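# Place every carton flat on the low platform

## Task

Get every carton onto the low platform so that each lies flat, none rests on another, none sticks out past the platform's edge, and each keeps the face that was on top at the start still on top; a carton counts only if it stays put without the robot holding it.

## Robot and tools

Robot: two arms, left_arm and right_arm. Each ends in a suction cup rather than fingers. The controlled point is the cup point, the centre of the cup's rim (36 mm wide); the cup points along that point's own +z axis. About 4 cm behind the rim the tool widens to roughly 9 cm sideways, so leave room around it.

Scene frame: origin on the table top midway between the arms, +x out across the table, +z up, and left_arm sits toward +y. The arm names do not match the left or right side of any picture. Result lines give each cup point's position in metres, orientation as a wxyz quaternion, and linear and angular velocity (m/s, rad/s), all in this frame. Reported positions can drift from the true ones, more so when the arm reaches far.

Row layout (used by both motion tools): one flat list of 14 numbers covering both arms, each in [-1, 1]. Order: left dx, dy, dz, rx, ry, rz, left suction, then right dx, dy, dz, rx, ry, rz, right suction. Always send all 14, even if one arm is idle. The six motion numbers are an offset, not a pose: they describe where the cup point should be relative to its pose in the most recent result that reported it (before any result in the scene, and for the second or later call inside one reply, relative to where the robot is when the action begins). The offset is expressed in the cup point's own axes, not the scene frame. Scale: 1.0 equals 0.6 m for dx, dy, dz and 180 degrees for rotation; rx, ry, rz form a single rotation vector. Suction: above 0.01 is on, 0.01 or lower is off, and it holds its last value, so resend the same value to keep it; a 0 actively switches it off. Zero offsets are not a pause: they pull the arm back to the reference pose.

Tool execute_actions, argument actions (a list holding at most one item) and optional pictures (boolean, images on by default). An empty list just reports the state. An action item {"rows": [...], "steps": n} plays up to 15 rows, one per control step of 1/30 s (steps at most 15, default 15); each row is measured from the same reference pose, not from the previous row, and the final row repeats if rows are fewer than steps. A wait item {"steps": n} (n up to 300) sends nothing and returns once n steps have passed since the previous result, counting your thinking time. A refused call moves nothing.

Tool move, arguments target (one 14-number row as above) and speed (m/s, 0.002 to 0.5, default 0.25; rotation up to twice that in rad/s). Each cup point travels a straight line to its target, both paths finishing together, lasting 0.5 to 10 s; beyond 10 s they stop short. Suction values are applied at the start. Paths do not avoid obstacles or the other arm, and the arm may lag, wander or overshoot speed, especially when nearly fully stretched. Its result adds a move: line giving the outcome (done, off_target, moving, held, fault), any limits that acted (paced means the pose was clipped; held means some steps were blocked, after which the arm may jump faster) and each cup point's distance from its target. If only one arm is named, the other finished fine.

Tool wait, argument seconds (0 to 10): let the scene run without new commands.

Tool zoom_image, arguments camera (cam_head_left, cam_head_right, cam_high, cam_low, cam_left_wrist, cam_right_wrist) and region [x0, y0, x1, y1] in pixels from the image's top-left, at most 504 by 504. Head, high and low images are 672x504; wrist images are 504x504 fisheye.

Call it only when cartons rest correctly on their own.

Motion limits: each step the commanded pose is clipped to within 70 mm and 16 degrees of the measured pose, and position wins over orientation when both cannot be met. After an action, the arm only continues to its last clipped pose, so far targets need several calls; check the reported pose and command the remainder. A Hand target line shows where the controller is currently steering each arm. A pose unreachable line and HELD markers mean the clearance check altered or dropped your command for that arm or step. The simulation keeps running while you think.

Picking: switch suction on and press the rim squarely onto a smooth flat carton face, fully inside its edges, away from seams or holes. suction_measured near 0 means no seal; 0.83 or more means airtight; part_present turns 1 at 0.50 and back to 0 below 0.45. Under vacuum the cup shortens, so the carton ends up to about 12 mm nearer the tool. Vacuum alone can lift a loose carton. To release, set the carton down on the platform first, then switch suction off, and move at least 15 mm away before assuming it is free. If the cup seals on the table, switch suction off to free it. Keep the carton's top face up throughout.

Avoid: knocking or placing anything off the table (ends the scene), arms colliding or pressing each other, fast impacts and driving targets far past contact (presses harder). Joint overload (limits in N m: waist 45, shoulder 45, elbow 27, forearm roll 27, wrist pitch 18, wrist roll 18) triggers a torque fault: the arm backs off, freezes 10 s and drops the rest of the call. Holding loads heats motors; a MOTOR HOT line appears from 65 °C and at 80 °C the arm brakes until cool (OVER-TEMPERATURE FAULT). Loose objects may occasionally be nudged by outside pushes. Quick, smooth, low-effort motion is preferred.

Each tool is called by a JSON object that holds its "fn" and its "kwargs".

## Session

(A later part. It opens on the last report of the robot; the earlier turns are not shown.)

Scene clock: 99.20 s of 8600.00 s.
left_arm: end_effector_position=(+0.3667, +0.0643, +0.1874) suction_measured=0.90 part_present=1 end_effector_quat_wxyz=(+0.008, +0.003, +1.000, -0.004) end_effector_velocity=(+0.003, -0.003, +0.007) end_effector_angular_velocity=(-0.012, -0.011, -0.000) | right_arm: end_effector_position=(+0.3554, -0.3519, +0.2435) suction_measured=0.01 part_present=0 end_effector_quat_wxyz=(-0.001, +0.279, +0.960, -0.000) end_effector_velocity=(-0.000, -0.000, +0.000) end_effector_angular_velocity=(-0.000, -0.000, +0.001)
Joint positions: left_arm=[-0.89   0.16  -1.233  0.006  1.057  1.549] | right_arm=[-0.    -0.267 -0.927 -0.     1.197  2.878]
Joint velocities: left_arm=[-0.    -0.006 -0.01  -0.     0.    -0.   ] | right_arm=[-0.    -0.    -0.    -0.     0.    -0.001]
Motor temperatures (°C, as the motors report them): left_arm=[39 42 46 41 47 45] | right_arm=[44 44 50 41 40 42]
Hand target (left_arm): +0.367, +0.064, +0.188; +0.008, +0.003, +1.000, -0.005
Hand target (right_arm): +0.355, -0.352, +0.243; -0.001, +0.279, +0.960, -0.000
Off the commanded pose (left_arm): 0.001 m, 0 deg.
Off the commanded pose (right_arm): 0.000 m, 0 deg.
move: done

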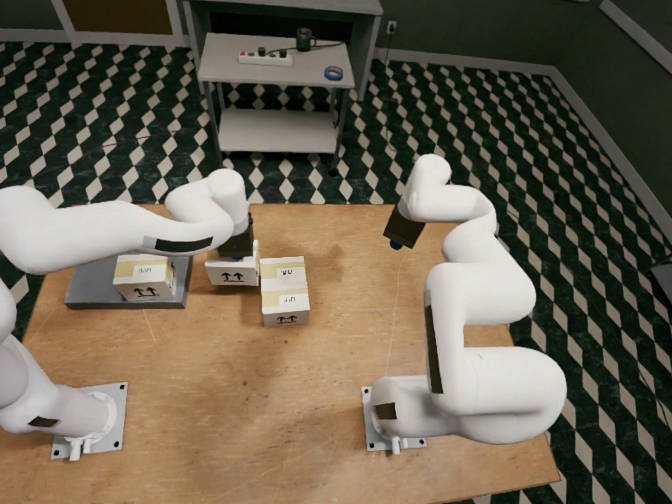

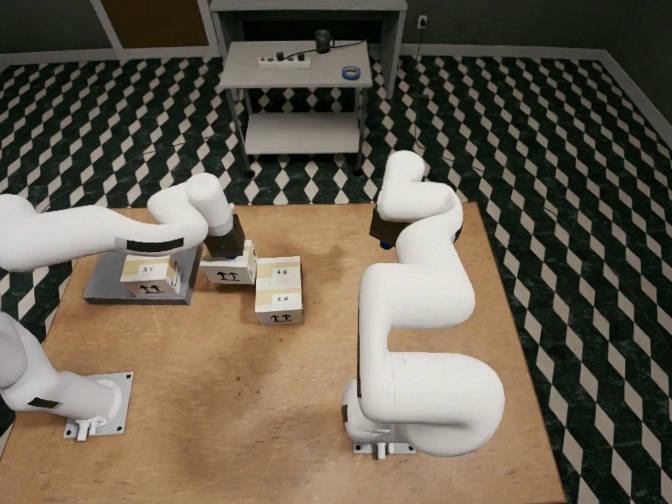

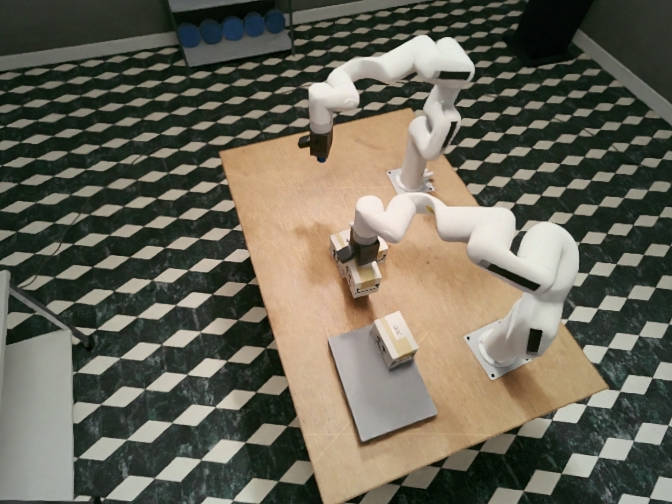

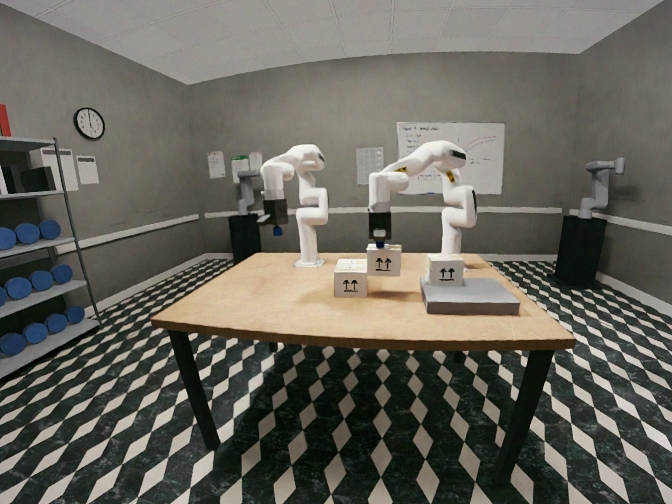

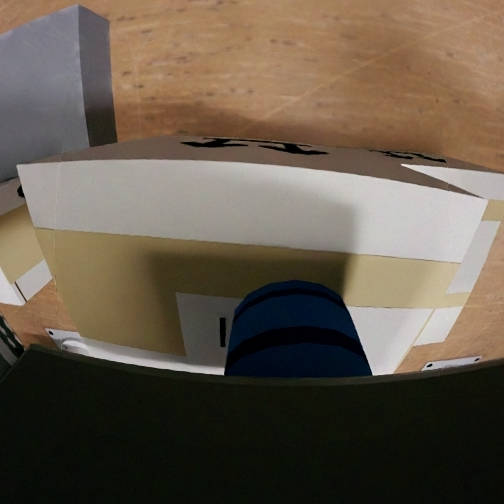

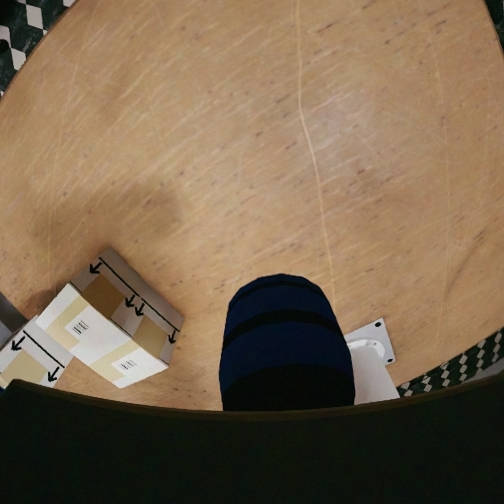

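{"fn": "move", "kwargs": {"target": [-0.05,0.05,-0.13,0,0,-0.025,1,0,0,0,0,0,0,0], "speed": 0.2}}

{"fn": "move", "kwargs": {"target": [-0.11,0.36,0,0,0,0,1,0,0,0,0,0,0,0], "speed": 0.2}}

{"fn": "move", "kwargs": {"target": [0,0,0.18,0,0,0,1,0,0,0,0,0,0,0], "speed": 0.12}}

Scene clock: 108.53 s of 8600.00 s.
left_arm: end_effector_position=(+0.3958, +0.0950, +0.2647) suction_measured=0.90 part_present=1 end_effector_quat_wxyz=(+0.007, -0.036, +0.999, -0.003) end_effector_velocity=(+0.003, -0.002, +0.008) end_effector_angular_velocity=(-0.011, -0.013, +0.000) | right_arm: end_effector_position=(+0.3554, -0.3519, +0.2435) suction_measured=0.01 part_present=0 end_effector_quat_wxyz=(-0.001, +0.279, +0.960, -0.000) end_effector_velocity=(-0.000, +0.000, -0.000) end_effector_angular_velocity=(-0.000, +0.000, +0.001)
Joint positions: left_arm=[-0.808  0.115 -1.4    0.005  1.271  1.554] | right_arm=[-0.    -0.267 -0.927 -0.     1.197  2.878]
Joint velocities: left_arm=[ 0.    -0.006 -0.013  0.     0.001  0.   ] | right_arm=[ 0.     0.    -0.    -0.     0.    -0.001]
Motor temperatures (°C, as the motors report them): left_arm=[39 42 48 41 47 45] | right_arm=[44 44 50 41 40 42]
Hand target (left_arm): +0.396, +0.095, +0.266; +0.008, -0.036, +0.999, -0.004
Hand target (right_arm): +0.355, -0.352, +0.243; -0.001, +0.279, +0.960, -0.000
Off the commanded pose (left_arm): 0.001 m, 0 deg.
Off the commanded pose (right_arm): 0.000 m, 0 deg.
After step 90, 5.43 s passed at rest.
move: done

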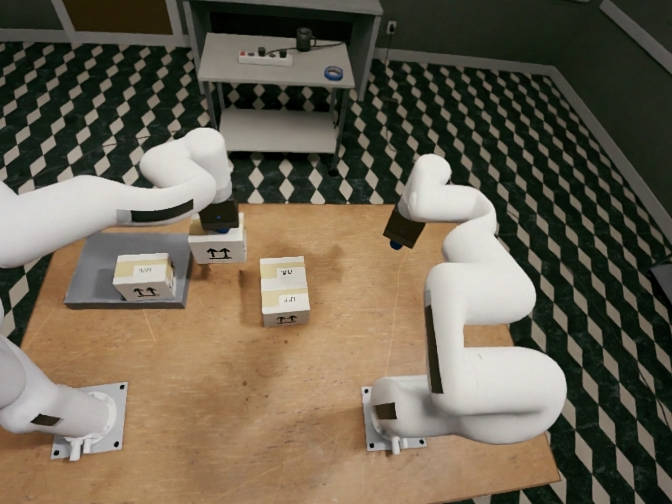

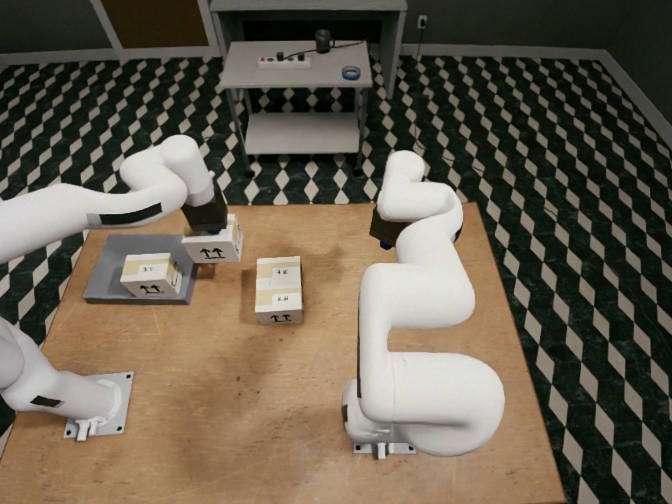

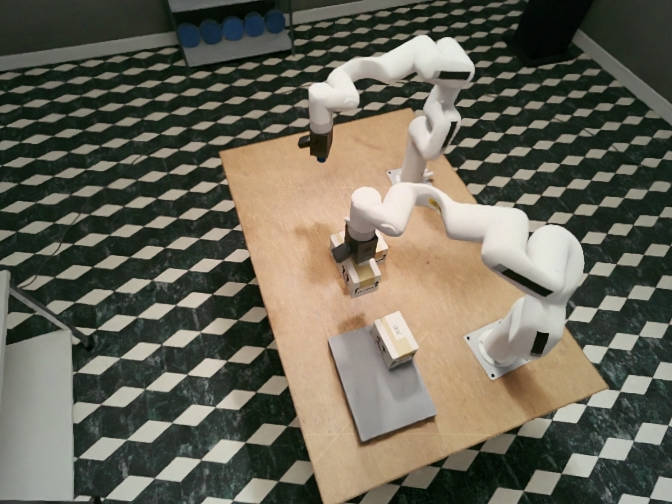

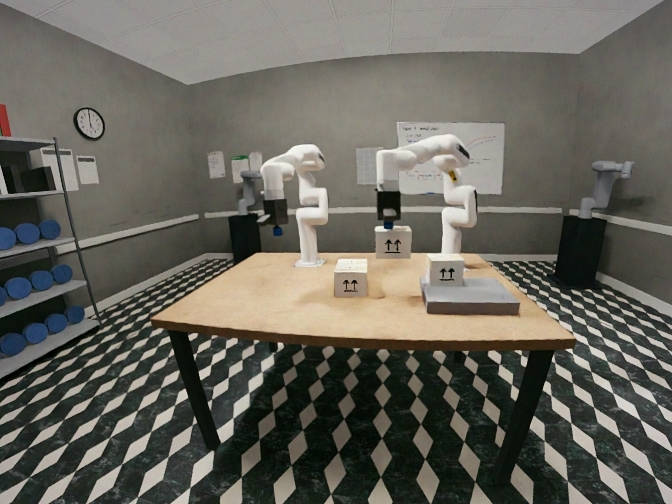

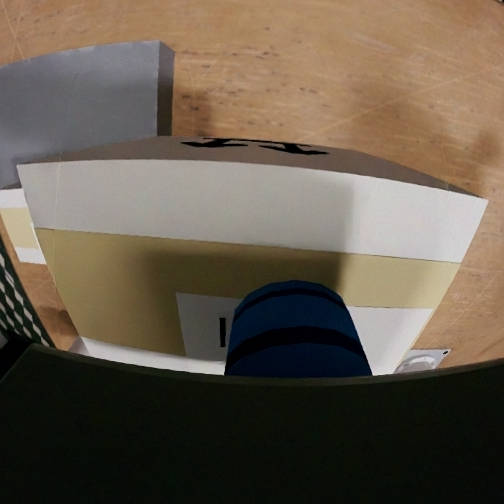

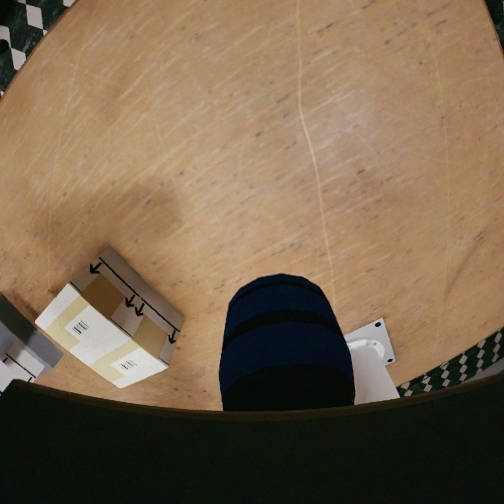

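Scene clock: 110.07 s of 8600.00 s.
left_arm: end_effector_position=(+0.4463, +0.3155, +0.2641) suction_measured=0.90 part_present=1 end_effector_quat_wxyz=(+0.007, -0.036, +0.999, -0.001) end_effector_velocity=(+0.001, +0.002, +0.000) end_effector_angular_velocity=(-0.001, -0.002, +0.001) | right_arm: end_effector_position=(+0.3554, -0.3519, +0.2435) suction_measured=0.01 part_present=0 end_effector_quat_wxyz=(-0.001, +0.279, +0.960, -0.000) end_effector_velocity=(-0.000, +0.000, -0.000) end_effector_angular_velocity=(+0.000, +0.001, -0.000)
Joint positions: left_arm=[-0.353 -0.104 -1.146  0.002  1.235  2.01 ] | right_arm=[-0.    -0.267 -0.927 -0.     1.197  2.878]
Joint velocities: left_arm=[ 0.005 -0.    -0.001 -0.    -0.001  0.005] | right_arm=[ 0.     0.    -0.     0.     0.001  0.   ]
Motor temperatures (°C, as the motors report them): left_arm=[39 42 48 41 47 45] | right_arm=[44 44 50 41 40 42]
Hand target (left_arm): +0.446, +0.316, +0.264; +0.008, -0.036, +0.999, -0.001
Hand target (right_arm): +0.355, -0.352, +0.243; -0.001, +0.279, +0.960, -0.000
Off the commanded pose (left_arm): 0.000 m, 0 deg.
Off the commanded pose (right_arm): 0.000 m, 0 deg.
move: done

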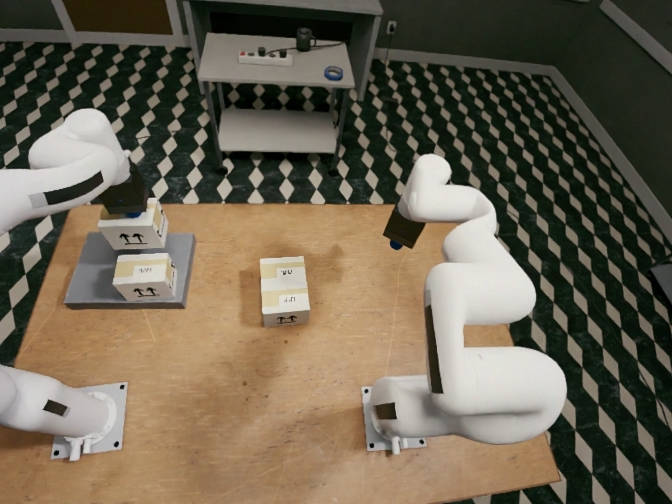

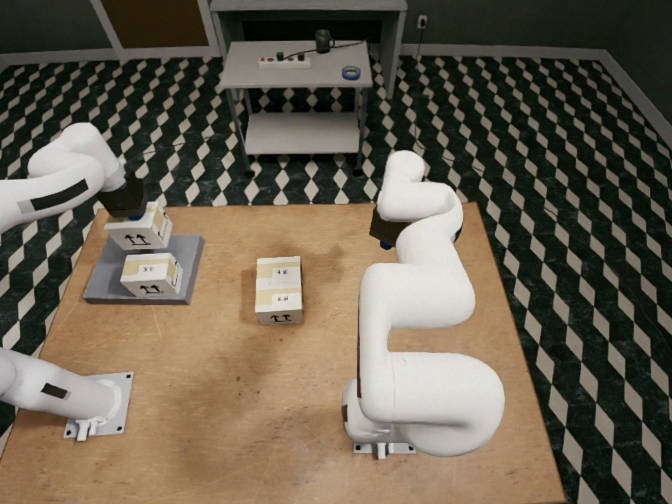

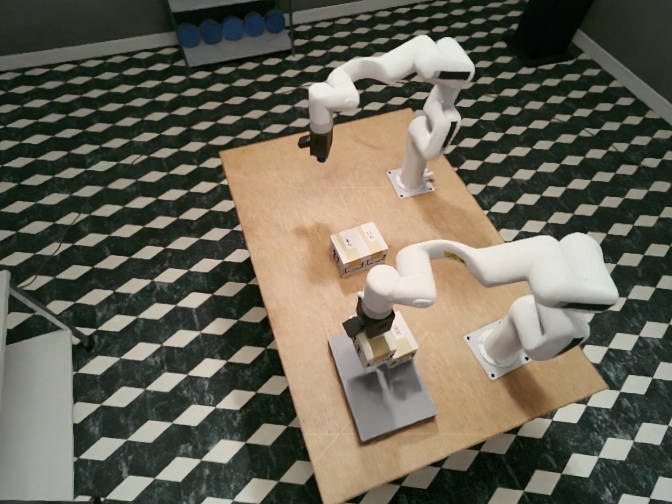

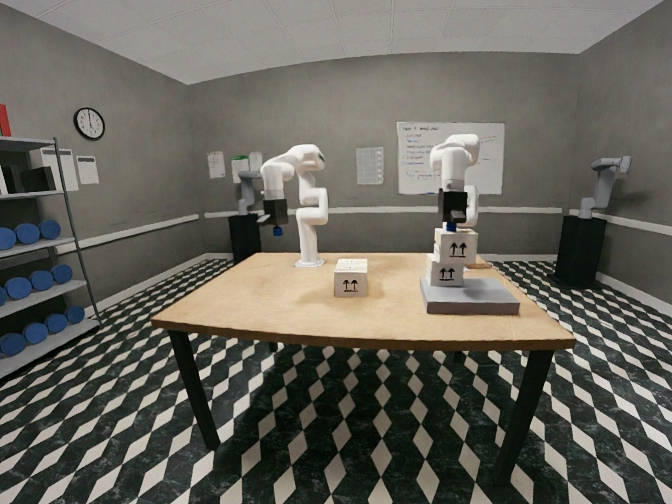

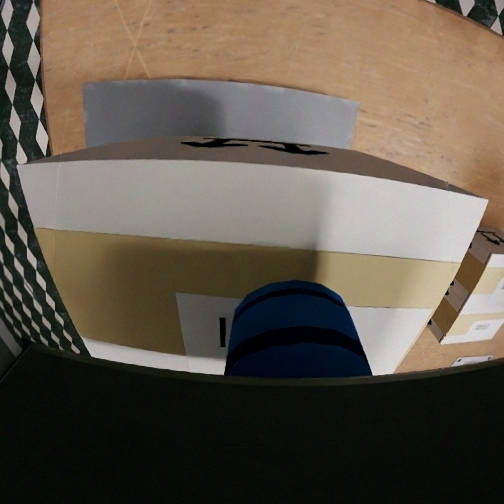

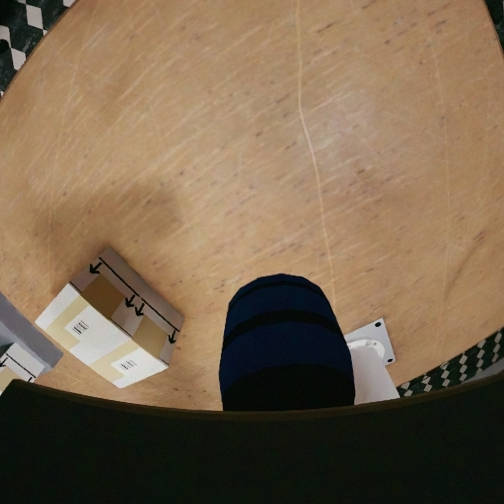

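Scene clock: 111.40 s of 8600.00 s.
left_arm: end_effector_position=(+0.4477, +0.3147, +0.1566) suction_measured=0.90 part_present=1 end_effector_quat_wxyz=(+0.008, -0.036, +0.999, -0.002) end_effector_velocity=(-0.003, +0.001, -0.005) end_effector_angular_velocity=(+0.003, +0.010, +0.001) | right_arm: end_effector_position=(+0.3554, -0.3519, +0.2435) suction_measured=0.01 part_present=0 end_effector_quat_wxyz=(-0.001, +0.279, +0.960, -0.000) end_effector_velocity=(-0.000, -0.000, +0.000) end_effector_angular_velocity=(-0.000, -0.000, -0.001)
Joint positions: left_arm=[-0.354 -0.006 -0.937  0.002  0.927  2.01 ] | right_arm=[-0.    -0.267 -0.927 -0.     1.197  2.878]
Joint velocities: left_arm=[ 0.001  0.004  0.007 -0.    -0.001  0.   ] | right_arm=[-0. -0. -0. -0.  0.  0.]
Motor temperatures (°C, as the motors report them): left_arm=[39 42 48 41 47 45] | right_arm=[44 44 50 41 40 42]
Hand target (left_arm): +0.447, +0.315, +0.156; +0.007, -0.036, +0.999, -0.002
Hand target (right_arm): +0.355, -0.352, +0.243; -0.001, +0.279, +0.960, -0.000
Off the commanded pose (left_arm): 0.001 m, 0 deg.
Off the commanded pose (right_arm): 0.000 m, 0 deg.
move: done

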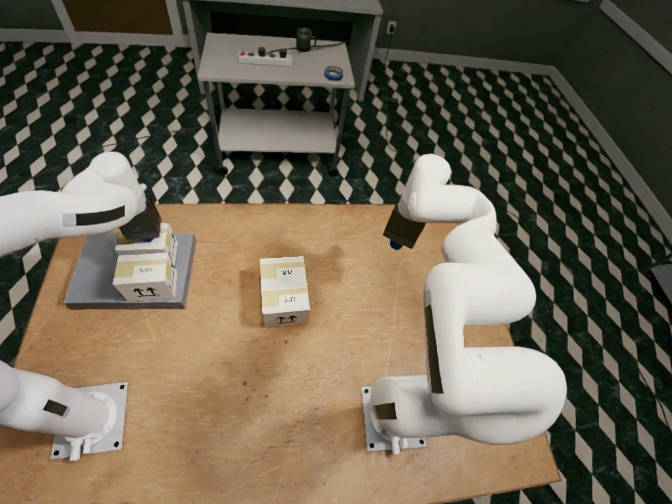

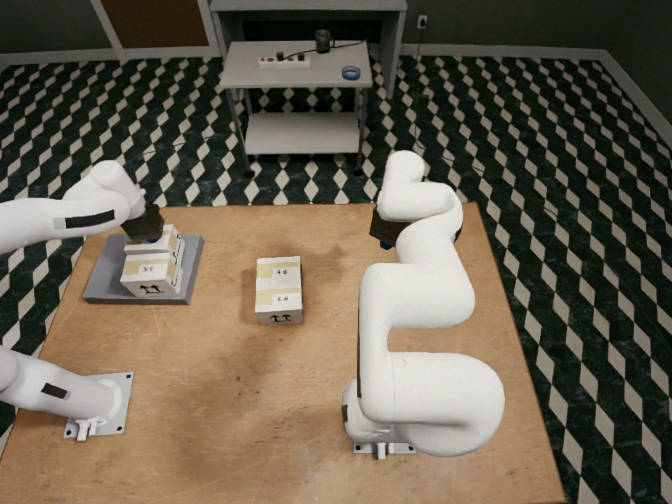

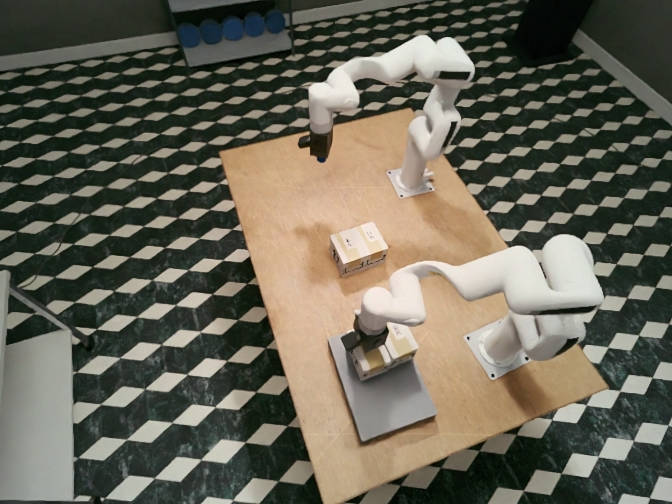

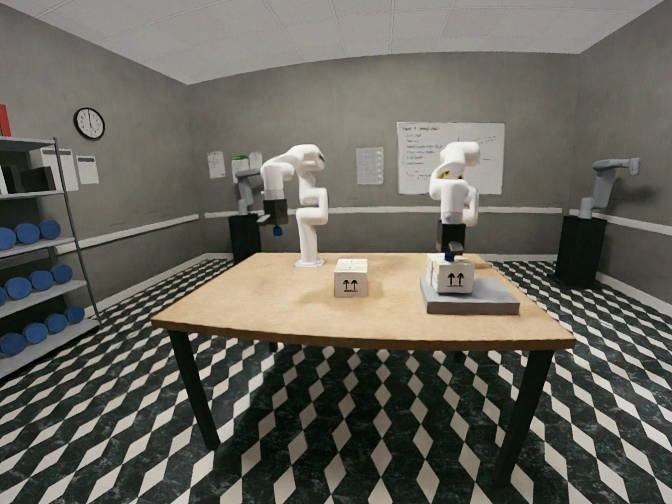

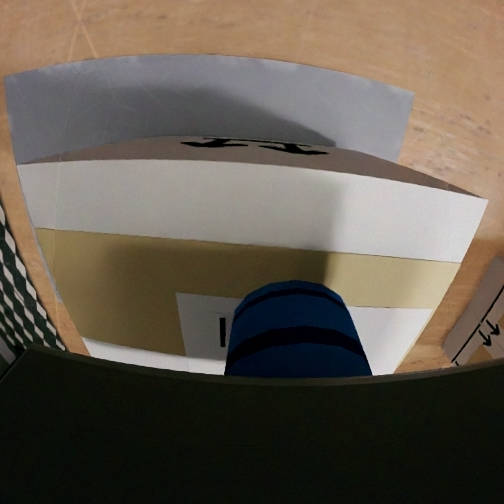

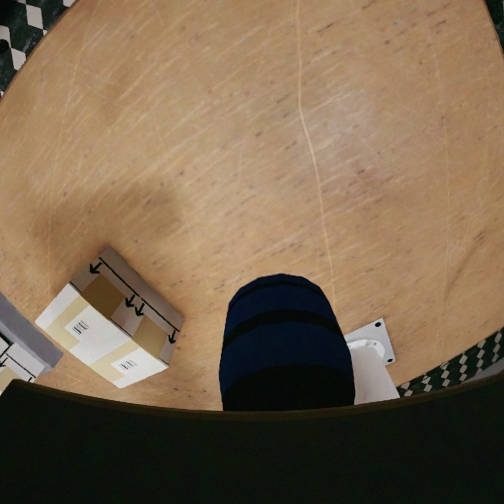

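{"fn": "move", "kwargs": {"target": [-0.02,0,0.012,0,0,0,1,0,0,0,0,0,0,0], "speed": 0.04}}

{"fn": "move", "kwargs": {"target": [0,0,0.014,0,0,0,1,0,0,0,0,0,0,0], "speed": 0.02}}

{"fn": "zoom_image", "kwargs": {"camera": "cam_high", "region": [310, 280, 470, 450]}}

Scene clock: 116.57 s of 8600.00 s.
left_arm: end_effector_position=(+0.4597, +0.3155, +0.1495) suction_measured=0.90 part_present=1 end_effector_quat_wxyz=(+0.008, -0.035, +0.999, -0.002) end_effector_velocity=(+0.002, -0.001, +0.001) end_effector_angular_velocity=(-0.001, -0.005, -0.001) | right_arm: end_effector_position=(+0.3554, -0.3519, +0.2435) suction_measured=0.01 part_present=0 end_effector_quat_wxyz=(-0.001, +0.279, +0.960, -0.000) end_effector_velocity=(+0.000, +0.000, -0.000) end_effector_angular_velocity=(+0.000, -0.000, +0.000)
Joint positions: left_arm=[-0.345  0.041 -0.971  0.002  0.913  2.019] | right_arm=[-0.    -0.267 -0.927 -0.     1.197  2.878]
Joint velocities: left_arm=[ 0.     0.001 -0.005 -0.    -0.001  0.001] | right_arm=[ 0. -0.  0.  0. -0.  0.]
Motor temperatures (°C, as the motors report them): left_arm=[39 42 48 41 47 45] | right_arm=[44 44 50 41 40 42]
Hand target (left_arm): +0.460, +0.316, +0.149; +0.008, -0.035, +0.999, -0.002
Hand target (right_arm): +0.355, -0.352, +0.243; -0.001, +0.279, +0.960, -0.000
Off the commanded pose (left_arm): 0.000 m, 0 deg.
Off the commanded pose (right_arm): 0.000 m, 0 deg.
After step 90, 1.43 s passed at rest.
move: done

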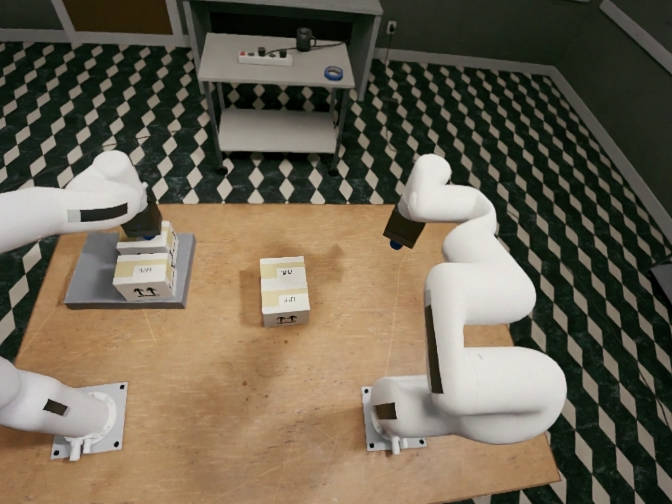

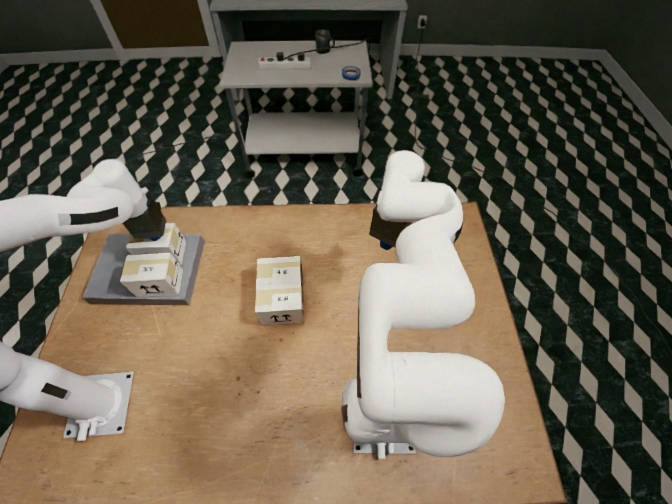

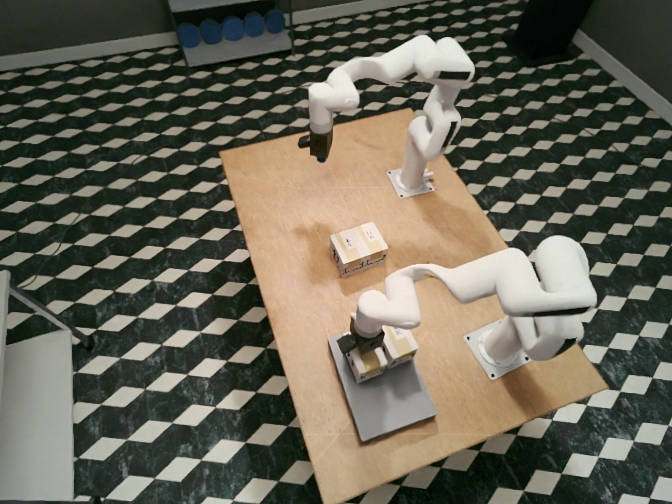

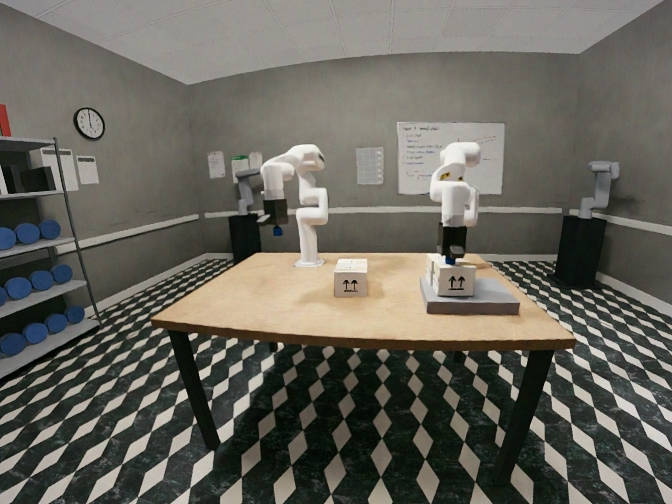

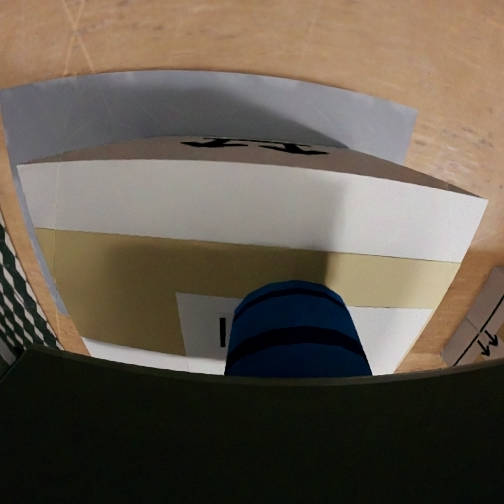

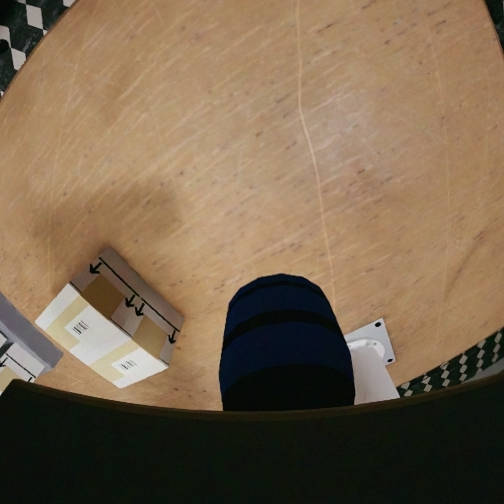

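Scene clock: 117.27 s of 8600.00 s.
left_arm: end_effector_position=(+0.4608, +0.3152, +0.1434) suction_measured=0.90 part_present=1 end_effector_quat_wxyz=(+0.010, -0.035, +0.999, -0.002) end_effector_velocity=(-0.000, +0.000, -0.002) end_effector_angular_velocity=(+0.000, +0.001, +0.001) | right_arm: end_effector_position=(+0.3554, -0.3519, +0.2435) suction_measured=0.01 part_present=0 end_effector_quat_wxyz=(-0.001, +0.279, +0.960, -0.000) end_effector_velocity=(-0.000, +0.000, -0.000) end_effector_angular_velocity=(-0.000, +0.001, -0.000)
Joint positions: left_arm=[-0.345  0.051 -0.962  0.002  0.891  2.019] | right_arm=[-0.    -0.267 -0.927 -0.     1.197  2.878]
Joint velocities: left_arm=[ 0.001  0.003  0.002 -0.    -0.004 -0.   ] | right_arm=[ 0.     0.     0.    -0.     0.001  0.001]
Motor temperatures (°C, as the motors report them): left_arm=[39 42 48 41 47 45] | right_arm=[44 44 50 41 40 42]
Hand target (left_arm): +0.460, +0.315, +0.141; +0.008, -0.035, +0.999, -0.002
Hand target (right_arm): +0.355, -0.352, +0.243; -0.001, +0.279, +0.960, -0.000
Off the commanded pose (left_arm): 0.002 m, 0 deg.
Off the commanded pose (right_arm): 0.000 m, 0 deg.
move: done

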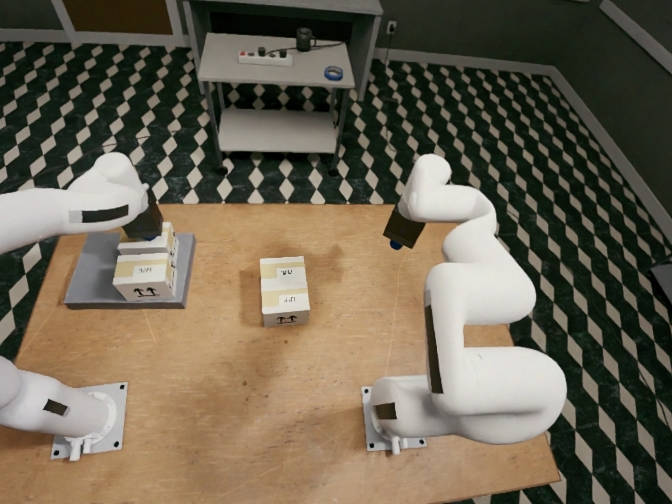

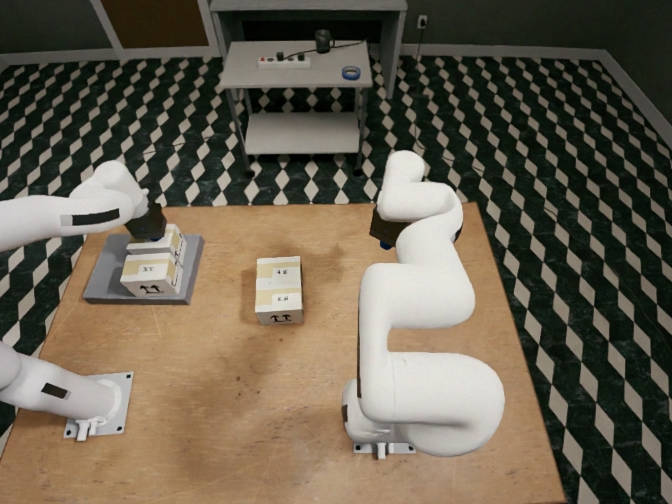

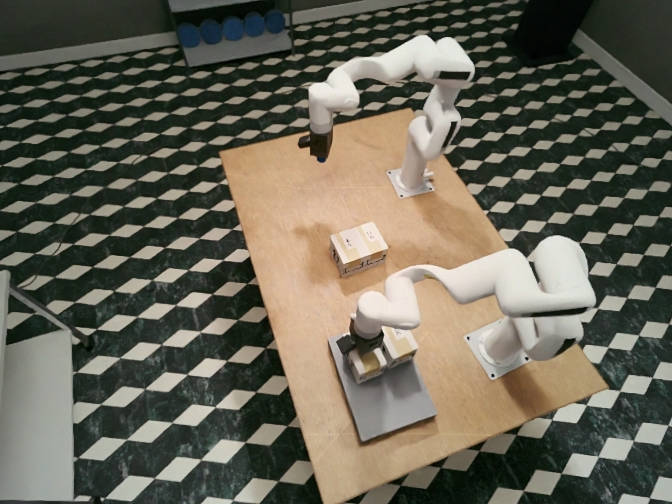

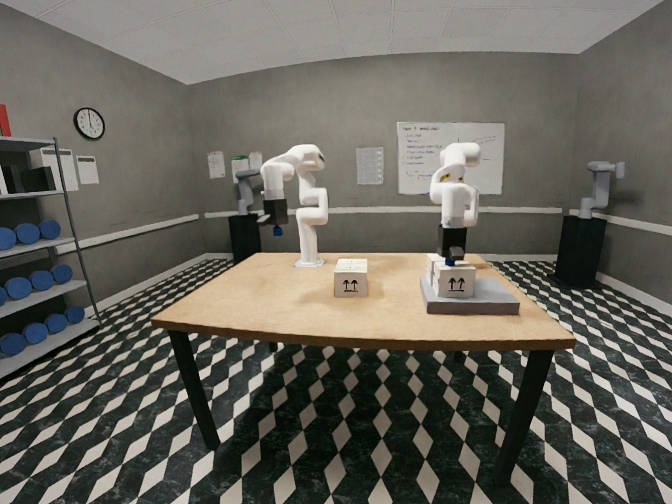

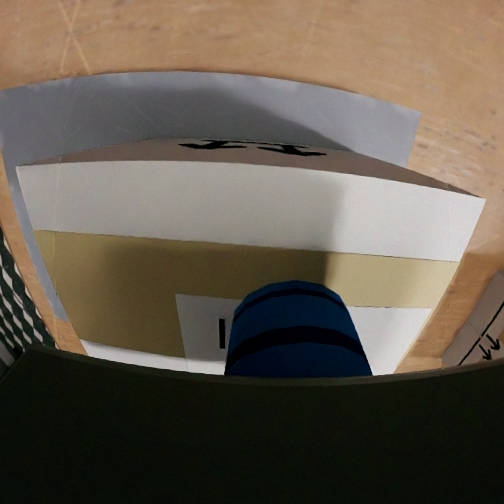

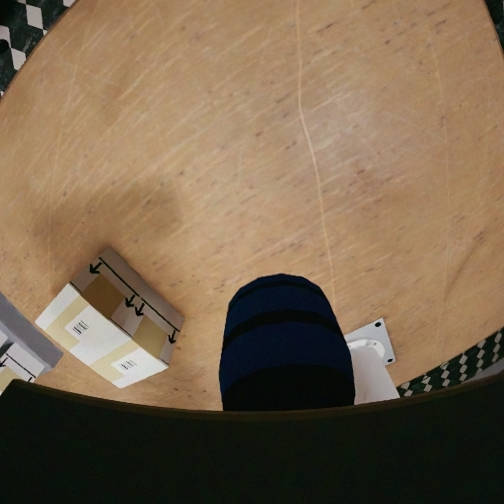

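Region (310, 280, 470, 450) of cam_high's 672x504 image, scaled by 2.965, with more detail than that image has; it fills the left 474 columns of this view, and the rest is white.

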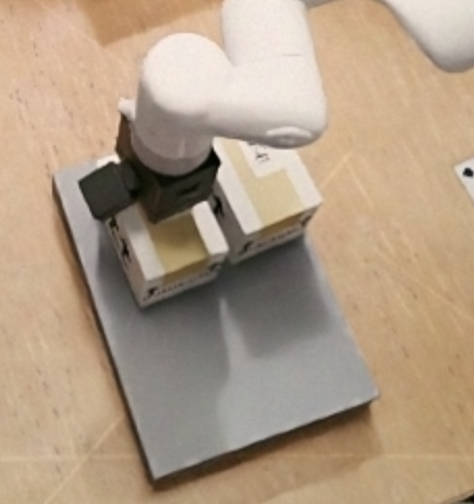

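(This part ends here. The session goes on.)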